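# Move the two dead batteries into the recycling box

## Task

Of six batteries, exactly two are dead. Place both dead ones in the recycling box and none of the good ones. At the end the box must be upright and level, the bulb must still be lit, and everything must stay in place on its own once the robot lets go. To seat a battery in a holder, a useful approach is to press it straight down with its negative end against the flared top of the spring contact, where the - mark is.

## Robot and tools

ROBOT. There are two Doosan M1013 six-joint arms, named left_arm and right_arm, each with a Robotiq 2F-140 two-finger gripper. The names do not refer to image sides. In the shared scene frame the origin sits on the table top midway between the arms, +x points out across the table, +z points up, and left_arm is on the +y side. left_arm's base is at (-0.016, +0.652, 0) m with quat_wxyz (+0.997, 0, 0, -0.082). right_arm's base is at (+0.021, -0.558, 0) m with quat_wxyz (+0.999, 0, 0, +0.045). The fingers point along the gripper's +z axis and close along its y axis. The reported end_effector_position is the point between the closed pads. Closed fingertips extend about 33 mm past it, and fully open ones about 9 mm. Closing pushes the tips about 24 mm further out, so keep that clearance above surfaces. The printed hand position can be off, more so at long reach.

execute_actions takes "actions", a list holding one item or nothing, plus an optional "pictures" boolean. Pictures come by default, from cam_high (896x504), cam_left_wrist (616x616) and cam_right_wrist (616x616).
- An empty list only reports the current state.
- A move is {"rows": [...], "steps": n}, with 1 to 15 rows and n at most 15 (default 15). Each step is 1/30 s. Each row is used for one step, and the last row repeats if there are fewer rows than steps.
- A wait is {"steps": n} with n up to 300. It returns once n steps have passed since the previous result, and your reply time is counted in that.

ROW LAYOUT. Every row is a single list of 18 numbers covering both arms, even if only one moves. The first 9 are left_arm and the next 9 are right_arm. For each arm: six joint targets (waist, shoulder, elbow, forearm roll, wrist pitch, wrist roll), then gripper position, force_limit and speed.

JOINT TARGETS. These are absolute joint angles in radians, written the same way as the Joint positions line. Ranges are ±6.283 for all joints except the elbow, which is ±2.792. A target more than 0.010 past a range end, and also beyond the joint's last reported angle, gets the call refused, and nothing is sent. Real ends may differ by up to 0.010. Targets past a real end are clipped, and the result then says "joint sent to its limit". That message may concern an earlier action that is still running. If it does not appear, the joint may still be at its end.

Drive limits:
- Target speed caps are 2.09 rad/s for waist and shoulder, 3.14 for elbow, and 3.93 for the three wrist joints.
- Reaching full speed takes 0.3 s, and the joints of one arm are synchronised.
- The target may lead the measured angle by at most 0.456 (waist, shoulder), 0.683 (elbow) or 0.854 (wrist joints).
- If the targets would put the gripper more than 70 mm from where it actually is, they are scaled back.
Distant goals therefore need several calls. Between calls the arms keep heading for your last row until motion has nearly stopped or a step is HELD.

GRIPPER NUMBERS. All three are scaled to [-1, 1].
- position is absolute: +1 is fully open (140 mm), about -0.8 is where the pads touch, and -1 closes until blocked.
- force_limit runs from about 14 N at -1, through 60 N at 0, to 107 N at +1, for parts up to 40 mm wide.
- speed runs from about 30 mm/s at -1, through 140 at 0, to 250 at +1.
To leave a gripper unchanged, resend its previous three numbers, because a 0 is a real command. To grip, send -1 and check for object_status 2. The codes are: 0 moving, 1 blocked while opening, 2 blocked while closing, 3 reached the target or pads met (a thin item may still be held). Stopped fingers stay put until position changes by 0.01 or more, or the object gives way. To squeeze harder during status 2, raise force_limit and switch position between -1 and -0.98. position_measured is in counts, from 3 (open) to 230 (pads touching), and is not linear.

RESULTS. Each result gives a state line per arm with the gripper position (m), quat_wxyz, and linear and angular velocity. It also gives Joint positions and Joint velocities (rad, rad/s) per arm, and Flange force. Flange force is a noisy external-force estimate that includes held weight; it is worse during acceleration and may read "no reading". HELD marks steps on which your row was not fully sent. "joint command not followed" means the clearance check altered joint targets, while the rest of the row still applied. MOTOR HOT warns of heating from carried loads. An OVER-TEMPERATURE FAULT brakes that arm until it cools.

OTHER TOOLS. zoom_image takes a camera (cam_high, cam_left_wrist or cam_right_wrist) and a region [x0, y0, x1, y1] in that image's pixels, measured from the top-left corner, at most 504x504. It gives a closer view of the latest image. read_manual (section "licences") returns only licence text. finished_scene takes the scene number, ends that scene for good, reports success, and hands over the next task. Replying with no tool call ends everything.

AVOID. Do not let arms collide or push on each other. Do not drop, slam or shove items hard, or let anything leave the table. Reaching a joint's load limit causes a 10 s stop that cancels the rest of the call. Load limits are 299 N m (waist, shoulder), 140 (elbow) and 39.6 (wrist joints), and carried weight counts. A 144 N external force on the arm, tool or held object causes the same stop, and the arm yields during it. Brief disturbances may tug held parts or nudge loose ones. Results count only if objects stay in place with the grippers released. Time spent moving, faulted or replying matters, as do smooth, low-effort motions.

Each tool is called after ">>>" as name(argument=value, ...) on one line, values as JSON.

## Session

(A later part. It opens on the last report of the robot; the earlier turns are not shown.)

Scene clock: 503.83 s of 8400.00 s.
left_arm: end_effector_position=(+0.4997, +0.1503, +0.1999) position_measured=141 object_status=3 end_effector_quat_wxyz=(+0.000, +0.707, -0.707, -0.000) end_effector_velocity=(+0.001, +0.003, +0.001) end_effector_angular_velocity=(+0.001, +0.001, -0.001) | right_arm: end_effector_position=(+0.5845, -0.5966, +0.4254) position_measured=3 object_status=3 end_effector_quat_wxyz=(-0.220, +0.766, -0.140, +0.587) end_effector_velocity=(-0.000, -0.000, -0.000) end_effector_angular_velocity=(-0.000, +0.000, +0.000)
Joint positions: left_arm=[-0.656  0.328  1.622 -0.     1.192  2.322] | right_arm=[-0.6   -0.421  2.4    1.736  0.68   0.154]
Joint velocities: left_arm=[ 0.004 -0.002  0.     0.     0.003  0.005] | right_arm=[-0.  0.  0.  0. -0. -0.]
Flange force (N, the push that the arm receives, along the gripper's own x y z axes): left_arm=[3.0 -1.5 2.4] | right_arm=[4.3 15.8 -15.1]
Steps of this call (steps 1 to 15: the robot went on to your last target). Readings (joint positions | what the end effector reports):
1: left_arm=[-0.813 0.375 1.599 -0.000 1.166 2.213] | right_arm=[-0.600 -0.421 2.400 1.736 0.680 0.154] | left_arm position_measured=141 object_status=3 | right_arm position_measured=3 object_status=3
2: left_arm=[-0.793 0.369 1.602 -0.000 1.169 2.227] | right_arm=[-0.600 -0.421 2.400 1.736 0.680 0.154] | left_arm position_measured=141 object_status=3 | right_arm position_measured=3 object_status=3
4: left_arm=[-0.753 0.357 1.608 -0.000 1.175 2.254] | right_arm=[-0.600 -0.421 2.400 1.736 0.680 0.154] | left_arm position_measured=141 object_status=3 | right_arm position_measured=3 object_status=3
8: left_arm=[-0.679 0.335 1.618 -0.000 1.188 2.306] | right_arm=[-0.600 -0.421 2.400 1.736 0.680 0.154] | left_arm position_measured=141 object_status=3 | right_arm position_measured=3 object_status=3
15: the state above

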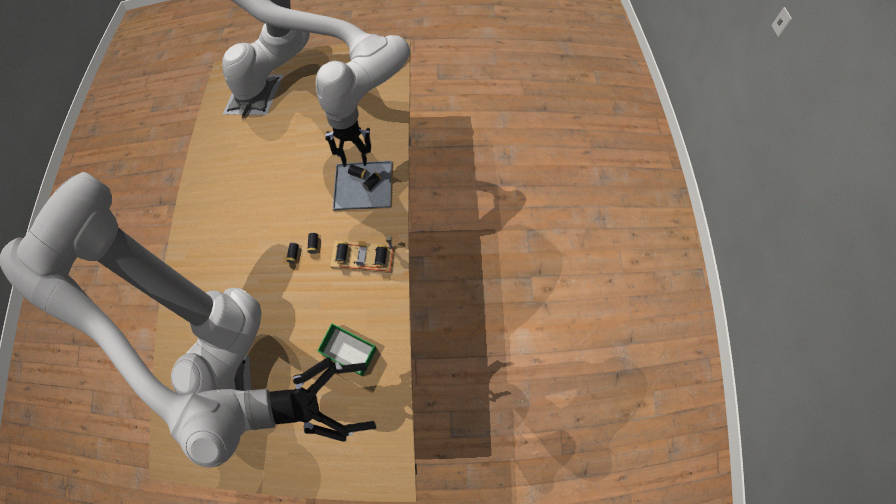

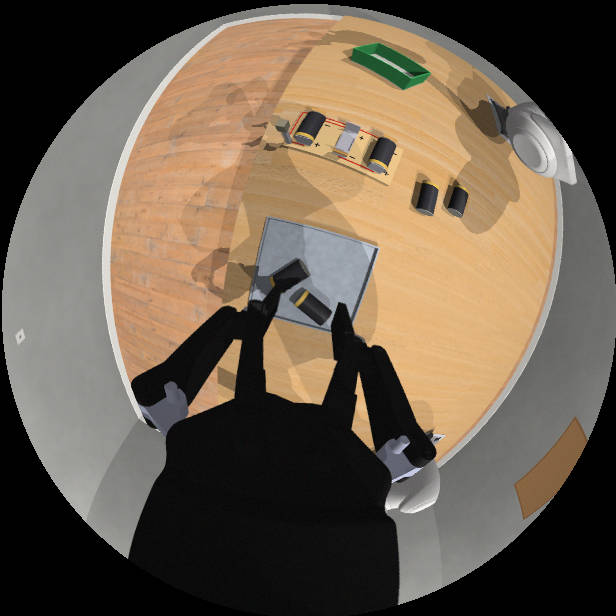

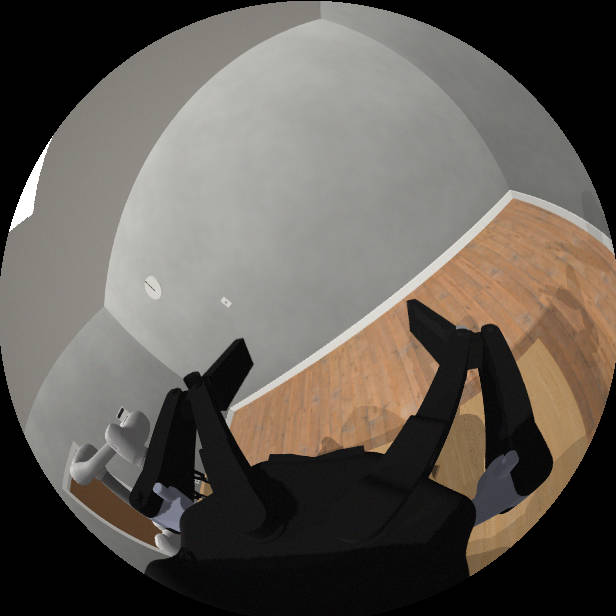

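>>> execute_actions(actions=[{"rows":[[-0.6293,0.3542,1.7652,0,1.0222,1.108,-0.1,0.6,0,-0.6,-0.421,2.4,1.736,0.68,0.154,1,0,0]],"steps":15}], pictures=false)

>>> execute_actions(actions=[{"steps":12}])

Scene clock: 514.93 s of 8400.00 s.
left_arm: end_effector_position=(+0.4947, +0.1804, +0.1170) position_measured=141 object_status=3 end_effector_quat_wxyz=(-0.000, +0.972, -0.237, +0.000) end_effector_velocity=(-0.012, +0.041, -0.096) end_effector_angular_velocity=(+0.001, +0.001, +1.884) | right_arm: end_effector_position=(+0.5845, -0.5966, +0.4254) position_measured=3 object_status=3 end_effector_quat_wxyz=(-0.220, +0.766, -0.140, +0.587) end_effector_velocity=(-0.001, +0.001, -0.002) end_effector_angular_velocity=(+0.001, +0.003, +0.001)
Joint positions: left_arm=[-0.631  0.352  1.754  0.     1.036  1.254] | right_arm=[-0.6   -0.421  2.4    1.736  0.68   0.154]
Joint velocities: left_arm=[ 0.029  0.028  0.158  0.    -0.185 -1.855] | right_arm=[ 0.001 -0.     0.003 -0.    -0.    -0.   ]
Flange force (N, the push that the arm receives, along the gripper's own x y z axes): left_arm=[-0.7 -0.4 0.5] | right_arm=[2.8 10.5 -9.7]
Steps of this call (steps 1 to 15: the robot went on to your last target; steps 16 to 90: nothing new was sent; then 7.60 s passed at rest; steps 91 to 105: all 15 steps of this action). Readings (joint positions | what the end effector reports):
91: left_arm=[-0.655 0.328 1.622 0.000 1.192 2.322] | right_arm=[-0.600 -0.421 2.400 1.736 0.680 0.154] | left_arm position_measured=141 object_status=3 | right_arm position_measured=3 object_status=3
92: left_arm=[-0.655 0.328 1.624 0.000 1.190 2.312] | right_arm=[-0.600 -0.421 2.400 1.736 0.680 0.154] | left_arm position_measured=141 object_status=3 | right_arm position_measured=3 object_status=3
94: left_arm=[-0.653 0.330 1.634 0.000 1.177 2.249] | right_arm=[-0.600 -0.421 2.400 1.736 0.680 0.154] | left_arm position_measured=141 object_status=3 | right_arm position_measured=3 object_status=3
98: left_arm=[-0.644 0.339 1.683 0.000 1.119 1.949] | right_arm=[-0.600 -0.421 2.400 1.736 0.680 0.154] | left_arm position_measured=141 object_status=3 | right_arm position_measured=3 object_status=3
105: the state above

Scene clock: 515.33 s of 8400.00 s.
left_arm: end_effector_position=(+0.4937, +0.1834, +0.1100) position_measured=141 object_status=3 end_effector_quat_wxyz=(-0.000, +0.986, -0.164, +0.000) end_effector_velocity=(+0.000, -0.000, -0.000) end_effector_angular_velocity=(+0.000, +0.000, -0.000) | right_arm: end_effector_position=(+0.5845, -0.5966, +0.4254) position_measured=3 object_status=3 end_effector_quat_wxyz=(-0.220, +0.766, -0.140, +0.587) end_effector_velocity=(+0.000, +0.000, -0.000) end_effector_angular_velocity=(+0.000, +0.000, +0.000)
Joint positions: left_arm=[-0.629  0.354  1.765  0.     1.022  1.108] | right_arm=[-0.6   -0.421  2.4    1.736  0.68   0.154]
Joint velocities: left_arm=[-0.  0.  0. -0. -0.  0.] | right_arm=[ 0.  0.  0.  0. -0. -0.]
Flange force (N, the push that the arm receives, along the gripper's own x y z axes): left_arm=[2.7 -0.5 1.1] | right_arm=[-0.8 7.2 -12.6]
Steps of this call (steps 1 to 12: the robot went on to your last target). Readings (joint positions | what the end effector reports):
1: left_arm=[-0.631 0.353 1.758 0.000 1.030 1.198] | right_arm=[-0.600 -0.421 2.400 1.736 0.680 0.154] | left_arm position_measured=141 object_status=3 | right_arm position_measured=3 object_status=3
2: left_arm=[-0.630 0.354 1.762 0.000 1.026 1.156] | right_arm=[-0.600 -0.421 2.400 1.736 0.680 0.154] | left_arm position_measured=141 object_status=3 | right_arm position_measured=3 object_status=3
4: left_arm=[-0.629 0.354 1.765 0.000 1.023 1.113] | right_arm=[-0.600 -0.421 2.400 1.736 0.680 0.154] | left_arm position_measured=141 object_status=3 | right_arm position_measured=3 object_status=3
8: left_arm=[-0.629 0.354 1.765 0.000 1.022 1.108] | right_arm=[-0.600 -0.421 2.400 1.736 0.680 0.154] | left_arm position_measured=141 object_status=3 | right_arm position_measured=3 object_status=3
12: the state above

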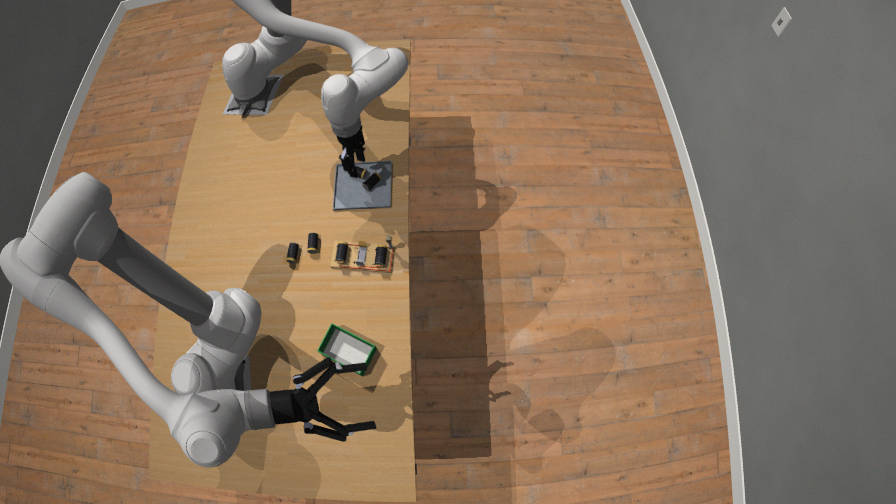

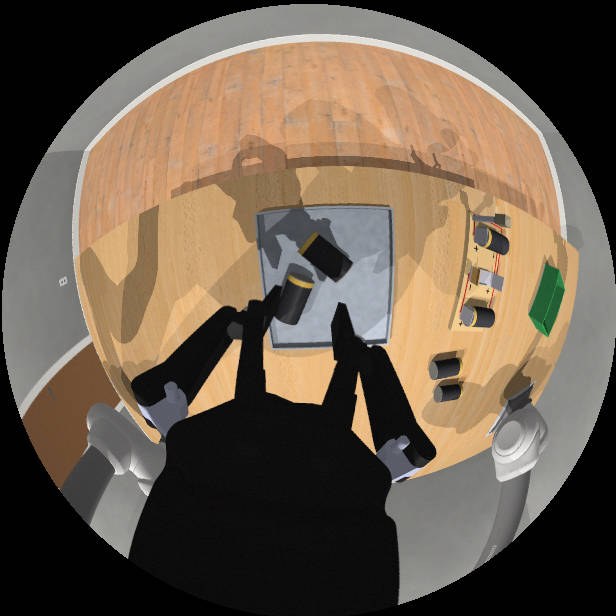

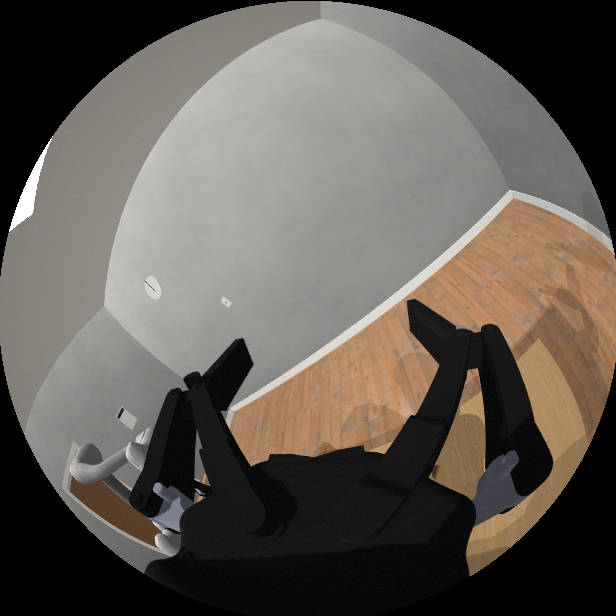

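>>> execute_actions(actions=[{"rows":[[-0.6013,0.3653,1.8022,0,0.9741,1.136,-0.1,0.6,0,-0.6,-0.421,2.4,1.736,0.68,0.154,1,0,0]],"steps":14}])

Scene clock: 524.40 s of 8400.00 s.
left_arm: end_effector_position=(+0.5008, +0.2035, +0.0850) position_measured=141 object_status=3 end_effector_quat_wxyz=(+0.000, +0.986, -0.164, -0.000) end_effector_velocity=(+0.000, +0.000, -0.001) end_effector_angular_velocity=(-0.000, -0.000, -0.001) | right_arm: end_effector_position=(+0.5845, -0.5966, +0.4254) position_measured=3 object_status=3 end_effector_quat_wxyz=(-0.220, +0.766, -0.140, +0.587) end_effector_velocity=(-0.001, +0.001, -0.002) end_effector_angular_velocity=(+0.001, +0.002, +0.000)
Joint positions: left_arm=[-0.601  0.365  1.802 -0.     0.974  1.136] | right_arm=[-0.6   -0.421  2.4    1.736  0.68   0.154]
Joint velocities: left_arm=[ 0.     0.     0.001  0.    -0.001  0.001] | right_arm=[ 0.     0.     0.002 -0.    -0.     0.   ]
Flange force (N, the push that the arm receives, along the gripper's own x y z axes): left_arm=[4.5 0.1 2.3] | right_arm=[3.5 15.0 -14.4]
Steps of this call (steps 1 to 30: the robot went on to your last target; steps 31 to 90: nothing new was sent; then 5.60 s passed at rest; steps 91 to 104: all 14 steps of this action). Readings (joint positions | what the end effector reports):
91: left_arm=[-0.629 0.354 1.766 -0.000 1.021 1.108] | right_arm=[-0.600 -0.421 2.400 1.736 0.680 0.154] | left_arm position_measured=141 object_status=3 | right_arm position_measured=3 object_status=3
92: left_arm=[-0.624 0.356 1.772 -0.000 1.012 1.113] | right_arm=[-0.600 -0.421 2.400 1.736 0.680 0.154] | left_arm position_measured=141 object_status=3 | right_arm position_measured=3 object_status=3
94: left_arm=[-0.608 0.363 1.794 -0.000 0.986 1.128] | right_arm=[-0.600 -0.421 2.400 1.736 0.680 0.154] | left_arm position_measured=141 object_status=3 | right_arm position_measured=3 object_status=3
98: left_arm=[-0.602 0.365 1.801 -0.000 0.975 1.135] | right_arm=[-0.600 -0.421 2.400 1.736 0.680 0.154] | left_arm position_measured=141 object_status=3 | right_arm position_measured=3 object_status=3
104: the state above

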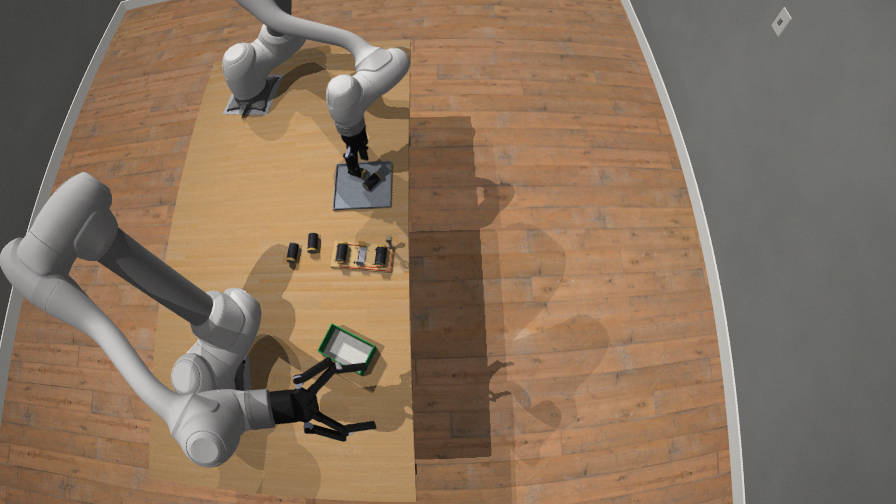

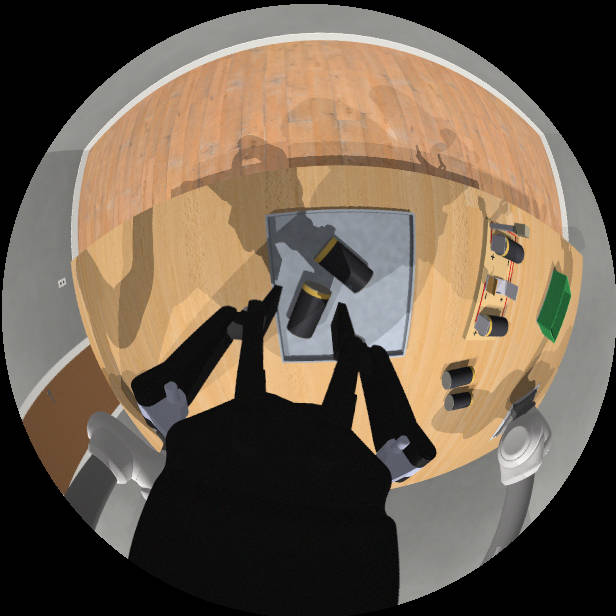

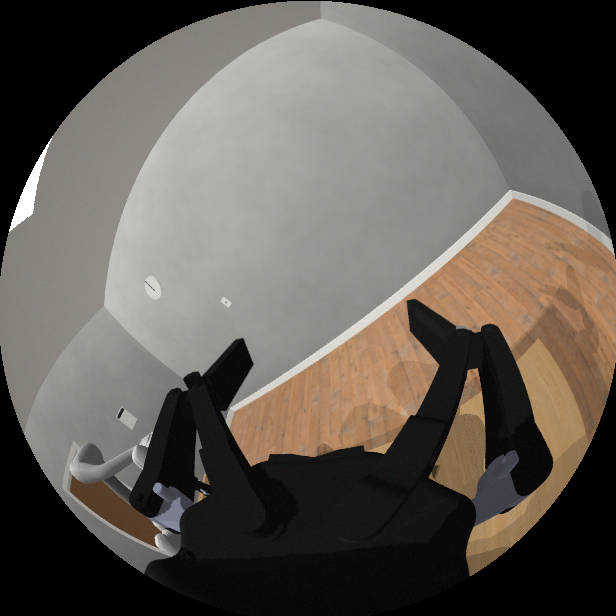

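>>> execute_actions(actions=[{"rows":[[-0.6013,0.386,1.8175,0,0.938,1.136,-0.1,0.6,0,-0.6,-0.421,2.4,1.736,0.68,0.154,1,0,0],[-0.6013,0.386,1.8175,0,0.938,1.136,-0.1,0.6,0,-0.6,-0.421,2.4,1.736,0.68,0.154,1,0,0],[-0.6013,0.386,1.8175,0,0.938,1.136,-0.1,0.6,0,-0.6,-0.421,2.4,1.736,0.68,0.154,1,0,0],[-0.6013,0.4066,1.8327,0,0.9023,1.136,-0.1,0.6,0,-0.6,-0.421,2.4,1.736,0.68,0.154,1,0,0]],"steps":12}], pictures=false)

>>> execute_actions(actions=[{"rows":[[-0.6013,0.4066,1.8327,0,0.9023,1.136,-1,0.6,0,-0.6,-0.421,2.4,1.736,0.68,0.154,1,0,0]],"steps":14}])

Scene clock: 534.70 s of 8400.00 s.
left_arm: end_effector_position=(+0.5009, +0.2035, +0.0433) position_measured=141 object_status=3 end_effector_quat_wxyz=(+0.000, +0.986, -0.164, +0.000) end_effector_velocity=(-0.000, -0.000, -0.005) end_effector_angular_velocity=(-0.001, -0.000, -0.000) | right_arm: end_effector_position=(+0.5845, -0.5966, +0.4254) position_measured=3 object_status=3 end_effector_quat_wxyz=(-0.220, +0.766, -0.140, +0.587) end_effector_velocity=(+0.000, -0.000, +0.001) end_effector_angular_velocity=(-0.001, -0.001, +0.000)
Joint positions: left_arm=[-0.601  0.406  1.832  0.     0.903  1.136] | right_arm=[-0.6   -0.421  2.4    1.736  0.68   0.154]
Joint velocities: left_arm=[ 0.     0.005  0.004 -0.001 -0.01   0.001] | right_arm=[-0.    -0.    -0.001 -0.     0.    -0.   ]
Flange force (N, the push that the arm receives, along the gripper's own x y z axes): left_arm=[2.2 -0.7 0.3] | right_arm=[6.6 16.6 -19.0]
Steps of this call (steps 1 to 15: the robot went on to your last target; steps 16 to 90: nothing new was sent; then 6.90 s passed at rest; steps 91 to 102: all 12 steps of this action). Readings (joint positions | what the end effector reports):
91: left_arm=[-0.601 0.366 1.803 0.000 0.973 1.136] | right_arm=[-0.600 -0.421 2.400 1.736 0.680 0.154] | left_arm position_measured=141 object_status=3 | right_arm position_measured=3 object_status=3
92: left_arm=[-0.601 0.370 1.806 0.000 0.964 1.136] | right_arm=[-0.600 -0.421 2.400 1.736 0.680 0.154] | left_arm position_measured=141 object_status=3 | right_arm position_measured=3 object_status=3
94: left_arm=[-0.601 0.382 1.815 0.000 0.945 1.136] | right_arm=[-0.600 -0.421 2.400 1.736 0.680 0.154] | left_arm position_measured=141 object_status=3 | right_arm position_measured=3 object_status=3
98: left_arm=[-0.601 0.404 1.831 0.000 0.908 1.136] | right_arm=[-0.600 -0.421 2.400 1.736 0.680 0.154] | left_arm position_measured=141 object_status=3 | right_arm position_measured=3 object_status=3
102: the state above

Scene clock: 535.17 s of 8400.00 s.
left_arm: end_effector_position=(+0.5008, +0.2035, +0.0430) position_measured=187 object_status=2 end_effector_quat_wxyz=(+0.000, +0.986, -0.164, +0.000) end_effector_velocity=(+0.001, +0.000, -0.000) end_effector_angular_velocity=(-0.001, -0.001, +0.001) | right_arm: end_effector_position=(+0.5845, -0.5966, +0.4254) position_measured=3 object_status=3 end_effector_quat_wxyz=(-0.220, +0.766, -0.140, +0.587) end_effector_velocity=(+0.000, +0.000, -0.000) end_effector_angular_velocity=(+0.000, +0.000, +0.001)
Joint positions: left_arm=[-0.601  0.407  1.833 -0.     0.902  1.136] | right_arm=[-0.6   -0.421  2.4    1.736  0.68   0.154]
Joint velocities: left_arm=[ 0.001  0.     0.    -0.    -0.002  0.   ] | right_arm=[ 0.001 -0.     0.    -0.    -0.     0.   ]
Flange force (N, the push that the arm receives, along the gripper's own x y z axes): left_arm=[1.9 -1.1 -11.2] | right_arm=[2.6 5.3 -16.0]
Steps of this call (steps 1 to 14: all 14 steps of this action). Readings (joint positions | what the end effector reports):
1: left_arm=[-0.601 0.406 1.833 0.000 0.903 1.136] | right_arm=[-0.600 -0.421 2.400 1.736 0.680 0.154] | left_arm position_measured=141 object_status=0 | right_arm position_measured=3 object_status=3
2: left_arm=[-0.601 0.406 1.833 0.000 0.902 1.136] | right_arm=[-0.600 -0.421 2.400 1.736 0.680 0.154] | left_arm position_measured=146 object_status=0 | right_arm position_measured=3 object_status=3
4: left_arm=[-0.601 0.407 1.833 0.000 0.902 1.136] | right_arm=[-0.600 -0.421 2.400 1.736 0.680 0.154] | left_arm position_measured=162 object_status=0 | right_arm position_measured=3 object_status=3
8: left_arm=[-0.601 0.407 1.833 -0.000 0.902 1.136] | right_arm=[-0.600 -0.421 2.400 1.736 0.680 0.154] | left_arm position_measured=187 object_status=0 | right_arm position_measured=3 object_status=3
14: the state above

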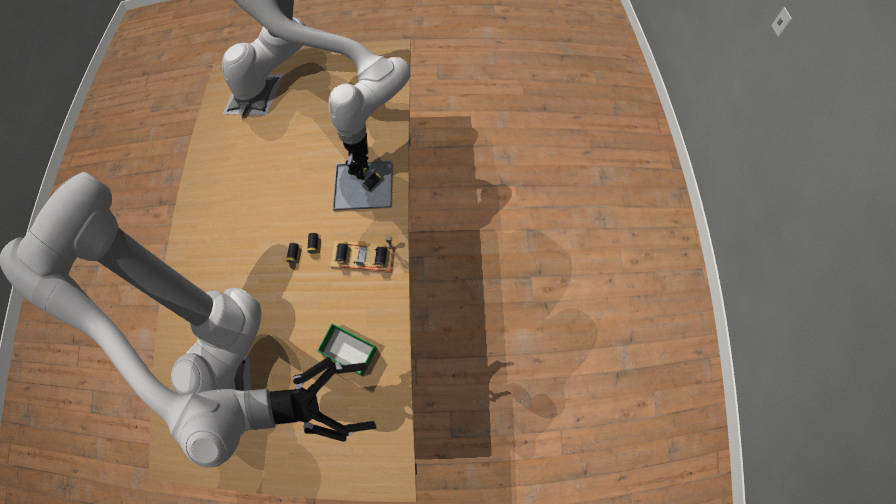

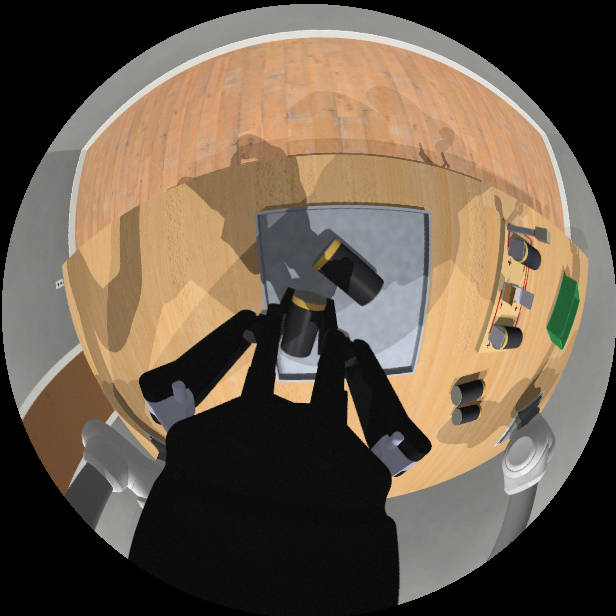

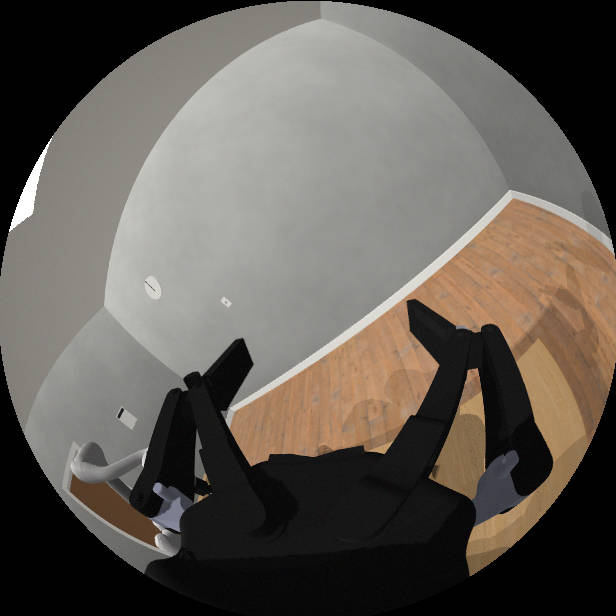

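>>> execute_actions(actions=[{"rows":[[-0.6013,0.39,1.82,0,0.93,1.136,-1,0.6,0,-0.6,-0.421,2.4,1.736,0.68,0.154,1,0,0],[-0.6013,0.39,1.82,0,0.93,1.136,-1,0.6,0,-0.6,-0.421,2.4,1.736,0.68,0.154,1,0,0],[-0.6013,0.33,1.7686,0,1.043,1.136,-1,0.6,0,-0.6,-0.421,2.4,1.736,0.68,0.154,1,0,0]],"steps":12}], pictures=false)

>>> execute_actions(actions=[{"rows":[[-0.8447,0.6987,1.1899,0,1.253,2.2527,-1,0.6,0,-0.6,-0.421,2.4,1.736,0.68,0.154,1,0,0]],"steps":15}], pictures=false)

>>> execute_actions(actions=[{"steps":12}], pictures=false)

>>> execute_actions(actions=[{"rows":[[-0.8447,0.7192,1.2204,0,1.202,2.2527,-1,0.6,0,-0.6,-0.421,2.4,1.736,0.68,0.154,1,0,0]],"steps":12}])

>>> zoom_image(camera="cam_left_wrist", region=[200,220,440,380])

Scene clock: 550.67 s of 8400.00 s.
left_arm: end_effector_position=(+0.5007, +0.2036, +0.1242) position_measured=187 object_status=2 end_effector_quat_wxyz=(-0.000, +0.986, -0.164, -0.000) end_effector_velocity=(+0.001, -0.000, +0.010) end_effector_angular_velocity=(-0.001, -0.001, +0.000) | right_arm: end_effector_position=(+0.5845, -0.5966, +0.4254) position_measured=3 object_status=3 end_effector_quat_wxyz=(-0.220, +0.766, -0.140, +0.587) end_effector_velocity=(+0.001, -0.001, +0.001) end_effector_angular_velocity=(-0.000, -0.001, -0.001)
Joint positions: left_arm=[-0.601  0.331  1.769  0.     1.042  1.136] | right_arm=[-0.6   -0.421  2.4    1.736  0.68   0.154]
Joint velocities: left_arm=[ 0.    -0.008 -0.01   0.     0.017  0.   ] | right_arm=[-0.     0.    -0.002 -0.    -0.     0.001]
Flange force (N, the push that the arm receives, along the gripper's own x y z axes): left_arm=[7.5 0.9 3.6] | right_arm=[1.5 3.5 -5.5]
Steps of this call (steps 1 to 15: the robot went on to your last target; steps 16 to 90: nothing new was sent; then 12.10 s passed at rest; steps 91 to 102: all 12 steps of this action). Readings (joint positions | what the end effector reports):
91: left_arm=[-0.601 0.406 1.833 -0.000 0.903 1.136] | right_arm=[-0.600 -0.421 2.400 1.736 0.680 0.154] | left_arm position_measured=187 object_status=2 | right_arm position_measured=3 object_status=3
92: left_arm=[-0.601 0.402 1.830 -0.000 0.910 1.136] | right_arm=[-0.600 -0.421 2.400 1.736 0.680 0.154] | left_arm position_measured=187 object_status=2 | right_arm position_measured=3 object_status=3
94: left_arm=[-0.601 0.387 1.817 -0.000 0.938 1.136] | right_arm=[-0.600 -0.421 2.400 1.736 0.680 0.154] | left_arm position_measured=187 object_status=2 | right_arm position_measured=3 object_status=3
98: left_arm=[-0.601 0.336 1.774 0.000 1.030 1.136] | right_arm=[-0.600 -0.421 2.400 1.736 0.680 0.154] | left_arm position_measured=187 object_status=2 | right_arm position_measured=3 object_status=3
102: the state above

Scene clock: 551.17 s of 8400.00 s.
left_arm: end_effector_position=(+0.5253, +0.0187, +0.1297) position_measured=187 object_status=2 end_effector_quat_wxyz=(-0.000, +0.859, -0.512, -0.000) end_effector_velocity=(-0.006, -0.411, -0.012) end_effector_angular_velocity=(-0.001, -0.000, -1.835) | right_arm: end_effector_position=(+0.5845, -0.5966, +0.4254) position_measured=3 object_status=3 end_effector_quat_wxyz=(-0.220, +0.766, -0.140, +0.587) end_effector_velocity=(-0.000, -0.000, -0.001) end_effector_angular_velocity=(-0.000, +0.001, -0.001)
Joint positions: left_arm=[-0.741  0.542  1.437  0.     1.163  1.741] | right_arm=[-0.6   -0.421  2.4    1.736  0.68   0.154]
Joint velocities: left_arm=[-0.31   0.469 -0.738  0.     0.267  1.525] | right_arm=[-0.001 -0.     0.001 -0.    -0.    -0.   ]
Flange force (N, the push that the arm receives, along the gripper's own x y z axes): left_arm=[1.2 -3.4 4.5] | right_arm=[0.9 8.5 -9.0]
Steps of this call (steps 1 to 15: all 15 steps of this action). Readings (joint positions | what the end effector reports):
1: left_arm=[-0.602 0.331 1.768 0.000 1.043 1.137] | right_arm=[-0.600 -0.421 2.400 1.736 0.680 0.154] | left_arm position_measured=187 object_status=2 | right_arm position_measured=3 object_status=3
2: left_arm=[-0.605 0.335 1.761 0.000 1.046 1.147] | right_arm=[-0.600 -0.421 2.400 1.736 0.680 0.154] | left_arm position_measured=187 object_status=2 | right_arm position_measured=3 object_status=3
4: left_arm=[-0.623 0.362 1.719 0.000 1.061 1.210] | right_arm=[-0.600 -0.421 2.400 1.736 0.680 0.154] | left_arm position_measured=187 object_status=2 | right_arm position_measured=3 object_status=3
8: left_arm=[-0.668 0.431 1.610 0.000 1.100 1.387] | right_arm=[-0.600 -0.421 2.400 1.736 0.680 0.154] | left_arm position_measured=187 object_status=2 | right_arm position_measured=3 object_status=3
15: the state above

Scene clock: 551.57 s of 8400.00 s.
left_arm: end_effector_position=(+0.5087, -0.1146, +0.1200) position_measured=187 object_status=2 end_effector_quat_wxyz=(-0.000, +0.666, -0.746, -0.000) end_effector_velocity=(-0.007, -0.034, -0.004) end_effector_angular_velocity=(+0.001, +0.001, -0.168) | right_arm: end_effector_position=(+0.5845, -0.5966, +0.4254) position_measured=3 object_status=3 end_effector_quat_wxyz=(-0.220, +0.766, -0.140, +0.587) end_effector_velocity=(+0.000, -0.001, +0.001) end_effector_angular_velocity=(-0.000, -0.002, -0.001)
Joint positions: left_arm=[-0.844  0.697  1.193  0.     1.252  2.247] | right_arm=[-0.6   -0.421  2.4    1.736  0.68   0.154]
Joint velocities: left_arm=[-0.026  0.043 -0.068  0.     0.025  0.142] | right_arm=[-0.001 -0.    -0.002 -0.     0.     0.001]
Flange force (N, the push that the arm receives, along the gripper's own x y z axes): left_arm=[2.5 -5.3 1.4] | right_arm=[1.8 14.8 -14.7]
Steps of this call (steps 1 to 12: the robot went on to your last target). Readings (joint positions | what the end effector reports):
1: left_arm=[-0.752 0.558 1.412 0.000 1.173 1.792] | right_arm=[-0.600 -0.421 2.400 1.736 0.680 0.154] | left_arm position_measured=187 object_status=2 | right_arm position_measured=3 object_status=3
2: left_arm=[-0.762 0.573 1.387 0.000 1.182 1.844] | right_arm=[-0.600 -0.421 2.400 1.736 0.680 0.154] | left_arm position_measured=187 object_status=2 | right_arm position_measured=3 object_status=3
4: left_arm=[-0.783 0.605 1.337 0.000 1.200 1.948] | right_arm=[-0.600 -0.421 2.400 1.736 0.680 0.154] | left_arm position_measured=187 object_status=2 | right_arm position_measured=3 object_status=3
8: left_arm=[-0.824 0.667 1.239 0.000 1.235 2.151] | right_arm=[-0.600 -0.421 2.400 1.736 0.680 0.154] | left_arm position_measured=187 object_status=2 | right_arm position_measured=3 object_status=3
12: the state above

Scene clock: 551.97 s of 8400.00 s.
left_arm: end_effector_position=(+0.5086, -0.1160, +0.0851) position_measured=187 object_status=2 end_effector_quat_wxyz=(+0.000, +0.664, -0.748, +0.000) end_effector_velocity=(-0.001, +0.000, -0.002) end_effector_angular_velocity=(+0.002, +0.001, -0.002) | right_arm: end_effector_position=(+0.5845, -0.5966, +0.4254) position_measured=3 object_status=3 end_effector_quat_wxyz=(-0.220, +0.766, -0.140, +0.587) end_effector_velocity=(+0.000, +0.000, +0.001) end_effector_angular_velocity=(-0.000, -0.001, +0.001)
Joint positions: left_arm=[-0.845  0.719  1.22  -0.     1.202  2.253] | right_arm=[-0.6   -0.421  2.4    1.736  0.68   0.154]
Joint velocities: left_arm=[-0.     0.001  0.002 -0.    -0.001  0.002] | right_arm=[ 0.001 -0.    -0.001  0.     0.    -0.   ]
Flange force (N, the push that the arm receives, along the gripper's own x y z axes): left_arm=[2.0 -2.1 0.7] | right_arm=[2.3 9.1 -12.2]
Steps of this call (steps 1 to 12: all 12 steps of this action). Readings (joint positions | what the end effector reports):
1: left_arm=[-0.844 0.698 1.192 0.000 1.252 2.250] | right_arm=[-0.600 -0.421 2.400 1.736 0.680 0.154] | left_arm position_measured=187 object_status=2 | right_arm position_measured=3 object_status=3
2: left_arm=[-0.844 0.702 1.196 0.000 1.242 2.251] | right_arm=[-0.600 -0.421 2.400 1.736 0.680 0.154] | left_arm position_measured=187 object_status=2 | right_arm position_measured=3 object_status=3
4: left_arm=[-0.845 0.714 1.214 -0.000 1.215 2.252] | right_arm=[-0.600 -0.421 2.400 1.736 0.680 0.154] | left_arm position_measured=187 object_status=2 | right_arm position_measured=3 object_status=3
8: left_arm=[-0.845 0.719 1.220 -0.000 1.203 2.253] | right_arm=[-0.600 -0.421 2.400 1.736 0.680 0.154] | left_arm position_measured=187 object_status=2 | right_arm position_measured=3 object_status=3
12: the state above

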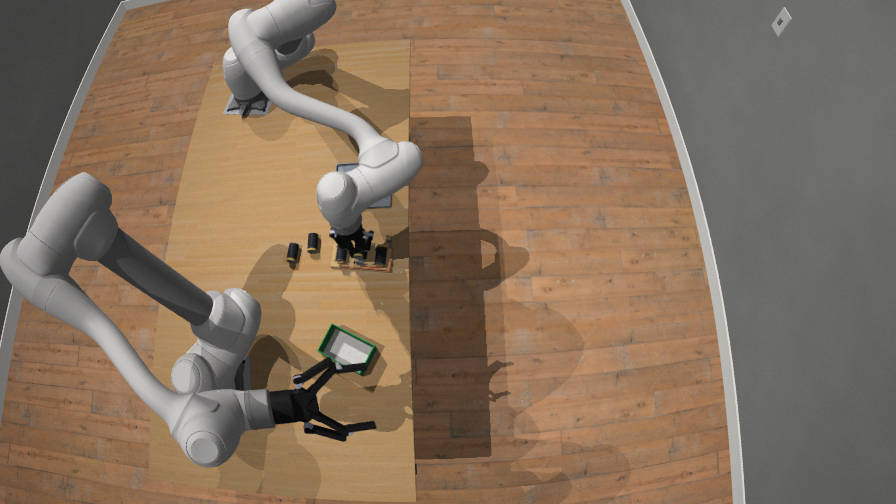

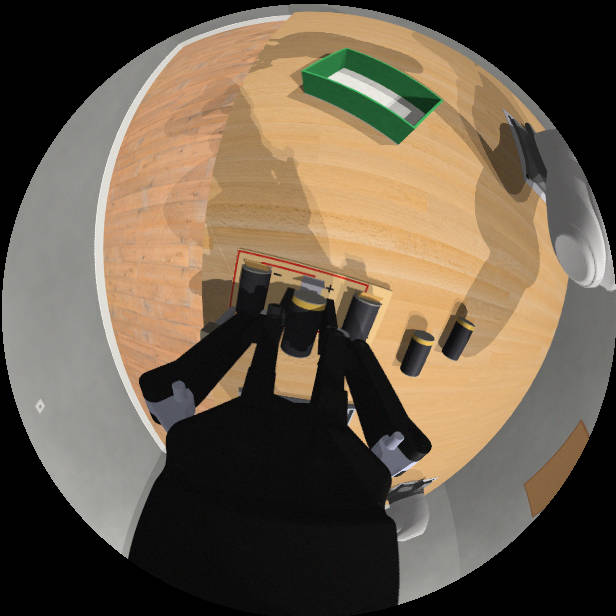

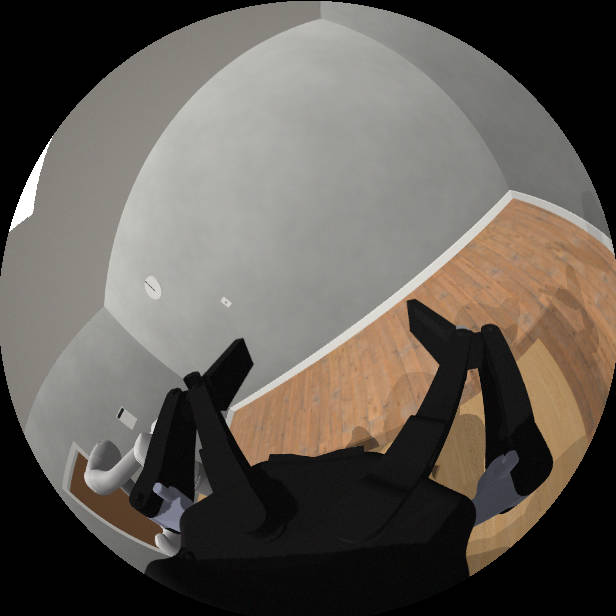

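Region (200, 220, 440, 380) of cam_left_wrist's 616x616 image, scaled by 2.100, with more detail than that image has.

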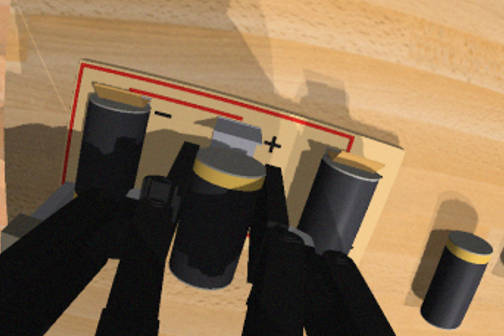

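>>> execute_actions(actions=[{"rows":[[-0.846,0.7217,1.2159,0,1.204,2.2514,-1,0.6,0,-0.6,-0.421,2.4,1.736,0.68,0.154,1,0,0],[-0.846,0.7217,1.2159,0,1.204,2.2514,-1,0.6,0,-0.6,-0.421,2.4,1.736,0.68,0.154,1,0,0],[-0.846,0.7217,1.2159,0,1.204,2.2514,-1,0.6,0,-0.6,-0.421,2.4,1.736,0.68,0.154,1,0,0],[-0.846,0.7305,1.229,0,1.182,2.2514,-1,0.6,0,-0.6,-0.421,2.4,1.736,0.68,0.154,1,0,0],[-0.846,0.7305,1.229,0,1.182,2.2514,-1,0.6,0,-0.6,-0.421,2.4,1.736,0.68,0.154,1,0,0],[-0.846,0.7305,1.229,0,1.182,2.2514,-1,0.6,0,-0.6,-0.421,2.4,1.736,0.68,0.154,1,0,0],[-0.846,0.7305,1.229,0,1.182,2.2514,-1,0.6,0,-0.6,-0.421,2.4,1.736,0.68,0.154,1,0,0],[-0.846,0.7364,1.2377,0,1.1675,2.2514,-1,0.6,0,-0.6,-0.421,2.4,1.736,0.68,0.154,1,0,0]],"steps":15}])

>>> zoom_image(camera="cam_left_wrist", region=[200,220,440,380])

Scene clock: 562.27 s of 8400.00 s.
left_arm: end_effector_position=(+0.5080, -0.1173, +0.0602) position_measured=187 object_status=2 end_effector_quat_wxyz=(-0.000, +0.664, -0.748, +0.000) end_effector_velocity=(-0.001, -0.001, -0.004) end_effector_angular_velocity=(-0.001, +0.001, -0.001) | right_arm: end_effector_position=(+0.5845, -0.5966, +0.4254) position_measured=3 object_status=3 end_effector_quat_wxyz=(-0.220, +0.766, -0.140, +0.587) end_effector_velocity=(+0.000, -0.000, +0.001) end_effector_angular_velocity=(-0.000, -0.002, +0.000)
Joint positions: left_arm=[-0.846  0.736  1.237  0.     1.168  2.251] | right_arm=[-0.6   -0.421  2.4    1.736  0.68   0.154]
Joint velocities: left_arm=[-0.001  0.003  0.004 -0.001 -0.006  0.001] | right_arm=[ 0.    -0.    -0.002  0.    -0.     0.001]
Flange force (N, the push that the arm receives, along the gripper's own x y z axes): left_arm=[-1.5 0.5 0.8] | right_arm=[5.0 17.1 -16.8]
Steps of this call (steps 1 to 15: the robot went on to your last target; steps 16 to 90: nothing new was sent; then 6.80 s passed at rest; steps 91 to 105: all 15 steps of this action). Readings (joint positions | what the end effector reports):
91: left_arm=[-0.845 0.719 1.220 0.000 1.202 2.253] | right_arm=[-0.600 -0.421 2.400 1.736 0.680 0.154] | left_arm position_measured=187 object_status=2 | right_arm position_measured=3 object_status=3
92: left_arm=[-0.845 0.720 1.219 0.000 1.202 2.253] | right_arm=[-0.600 -0.421 2.400 1.736 0.680 0.154] | left_arm position_measured=187 object_status=2 | right_arm position_measured=3 object_status=3
94: left_arm=[-0.846 0.722 1.217 0.000 1.203 2.253] | right_arm=[-0.600 -0.421 2.400 1.736 0.680 0.154] | left_arm position_measured=187 object_status=2 | right_arm position_measured=3 object_status=3
98: left_arm=[-0.846 0.730 1.228 0.000 1.184 2.252] | right_arm=[-0.600 -0.421 2.400 1.736 0.680 0.154] | left_arm position_measured=187 object_status=2 | right_arm position_measured=3 object_status=3
105: the state above

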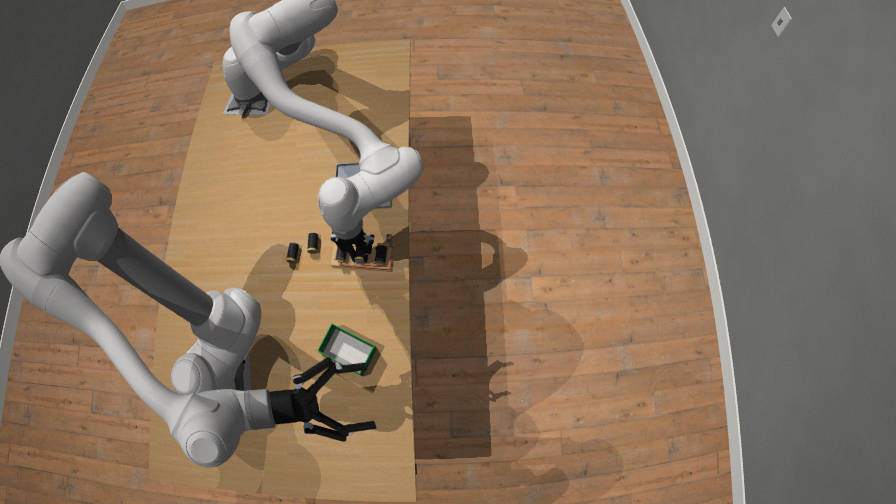

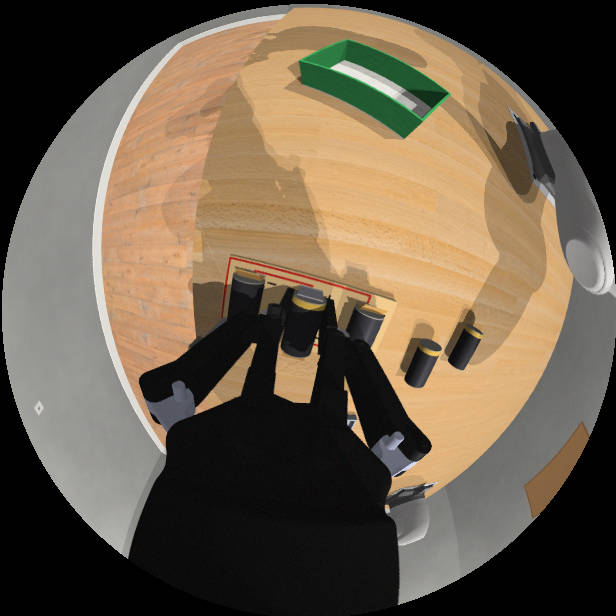

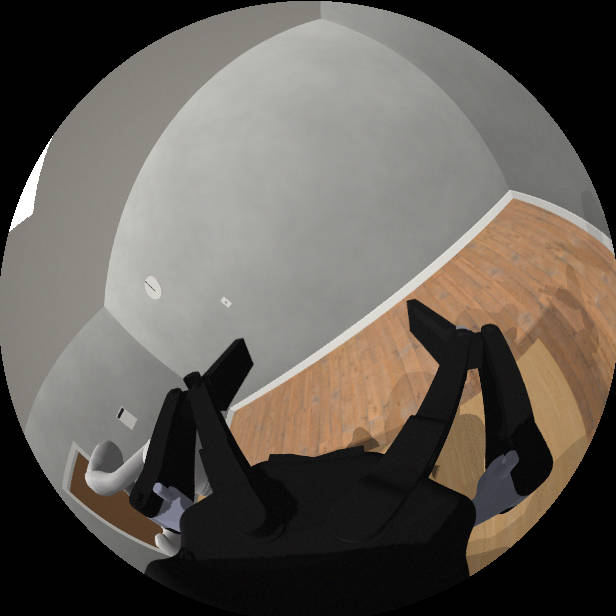

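Region (200, 220, 440, 380) of cam_left_wrist's 616x616 image, scaled by 2.100, with more detail than that image has.

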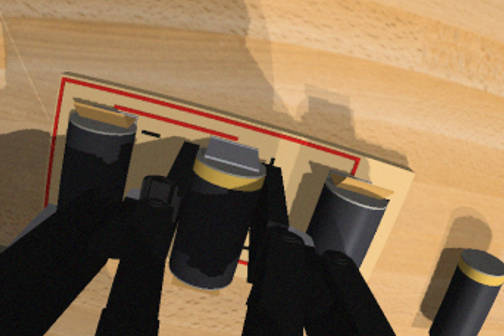

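Similar to before. Down.

>>> execute_actions(actions=[{"rows":[[-0.846,0.7382,1.2403,0,1.163,2.2514,-1,0.6,0,-0.6,-0.421,2.4,1.736,0.68,0.154,1,0,0],[-0.846,0.7382,1.2403,0,1.163,2.2514,-1,0.6,0,-0.6,-0.421,2.4,1.736,0.68,0.154,1,0,0],[-0.846,0.7382,1.2403,0,1.163,2.2514,-1,0.6,0,-0.6,-0.421,2.4,1.736,0.68,0.154,1,0,0],[-0.846,0.7394,1.242,0,1.160,2.2514,-1,0.6,0,-0.6,-0.421,2.4,1.736,0.68,0.154,1,0,0]],"steps":12}])

Scene clock: 565.93 s of 8400.00 s.
left_arm: end_effector_position=(+0.5078, -0.1171, +0.0550) position_measured=187 object_status=2 end_effector_quat_wxyz=(+0.000, +0.664, -0.748, +0.000) end_effector_velocity=(+0.001, -0.000, +0.001) end_effector_angular_velocity=(-0.003, -0.002, +0.001) | right_arm: end_effector_position=(+0.5845, -0.5966, +0.4254) position_measured=3 object_status=3 end_effector_quat_wxyz=(-0.220, +0.766, -0.140, +0.587) end_effector_velocity=(-0.000, +0.000, -0.001) end_effector_angular_velocity=(+0.002, +0.001, -0.000)
Joint positions: left_arm=[-0.846  0.739  1.242 -0.     1.16   2.251] | right_arm=[-0.6   -0.421  2.4    1.736  0.68   0.154]
Joint velocities: left_arm=[ 0.    -0.001  0.001 -0.    -0.002 -0.   ] | right_arm=[ 0.    -0.     0.001  0.     0.     0.001]
Flange force (N, the push that the arm receives, along the gripper's own x y z axes): left_arm=[-2.6 -0.2 -0.8] | right_arm=[4.7 13.5 -12.9]
Steps of this call (steps 1 to 15: the robot went on to your last target; steps 16 to 90: nothing new was sent; then 0.27 s passed at rest; steps 91 to 102: all 12 steps of this action). Readings (joint positions | what the end effector reports):
91: left_arm=[-0.846 0.737 1.238 -0.000 1.167 2.251] | right_arm=[-0.600 -0.421 2.400 1.736 0.680 0.154] | left_arm position_measured=187 object_status=2 | right_arm position_measured=3 object_status=3
92: left_arm=[-0.846 0.737 1.239 -0.000 1.166 2.251] | right_arm=[-0.600 -0.421 2.400 1.736 0.680 0.154] | left_arm position_measured=187 object_status=2 | right_arm position_measured=3 object_status=3
94: left_arm=[-0.846 0.738 1.240 -0.000 1.164 2.251] | right_arm=[-0.600 -0.421 2.400 1.736 0.680 0.154] | left_arm position_measured=187 object_status=2 | right_arm position_measured=3 object_status=3
98: left_arm=[-0.846 0.739 1.242 -0.000 1.160 2.251] | right_arm=[-0.600 -0.421 2.400 1.736 0.680 0.154] | left_arm position_measured=187 object_status=2 | right_arm position_measured=3 object_status=3
102: the state above

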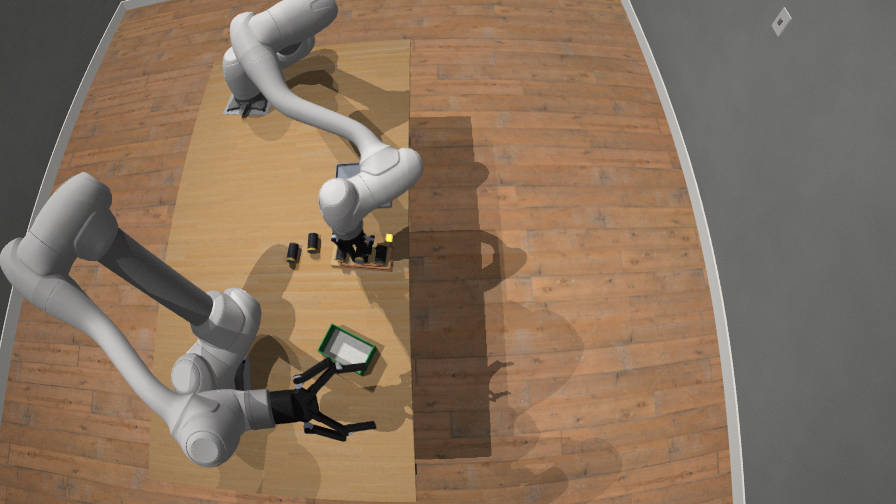

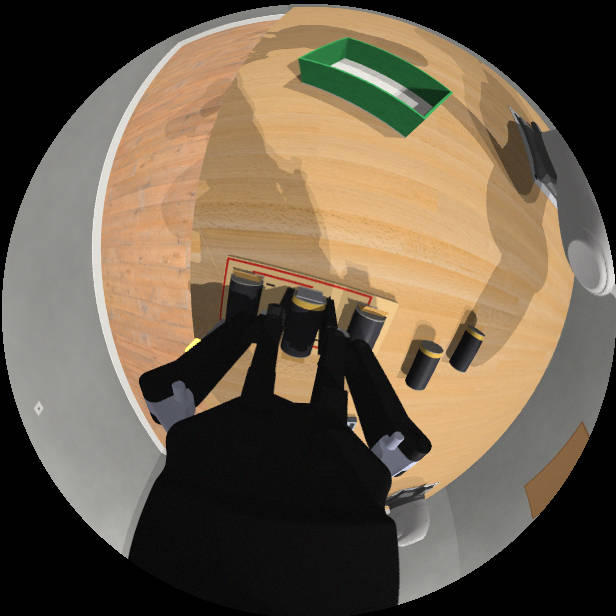

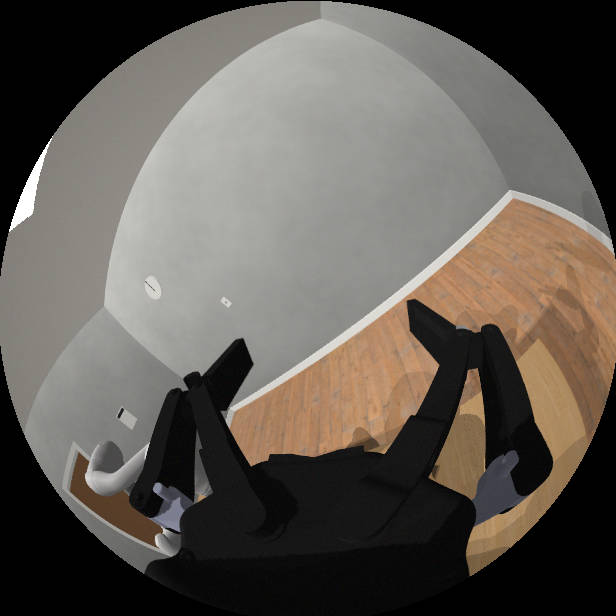

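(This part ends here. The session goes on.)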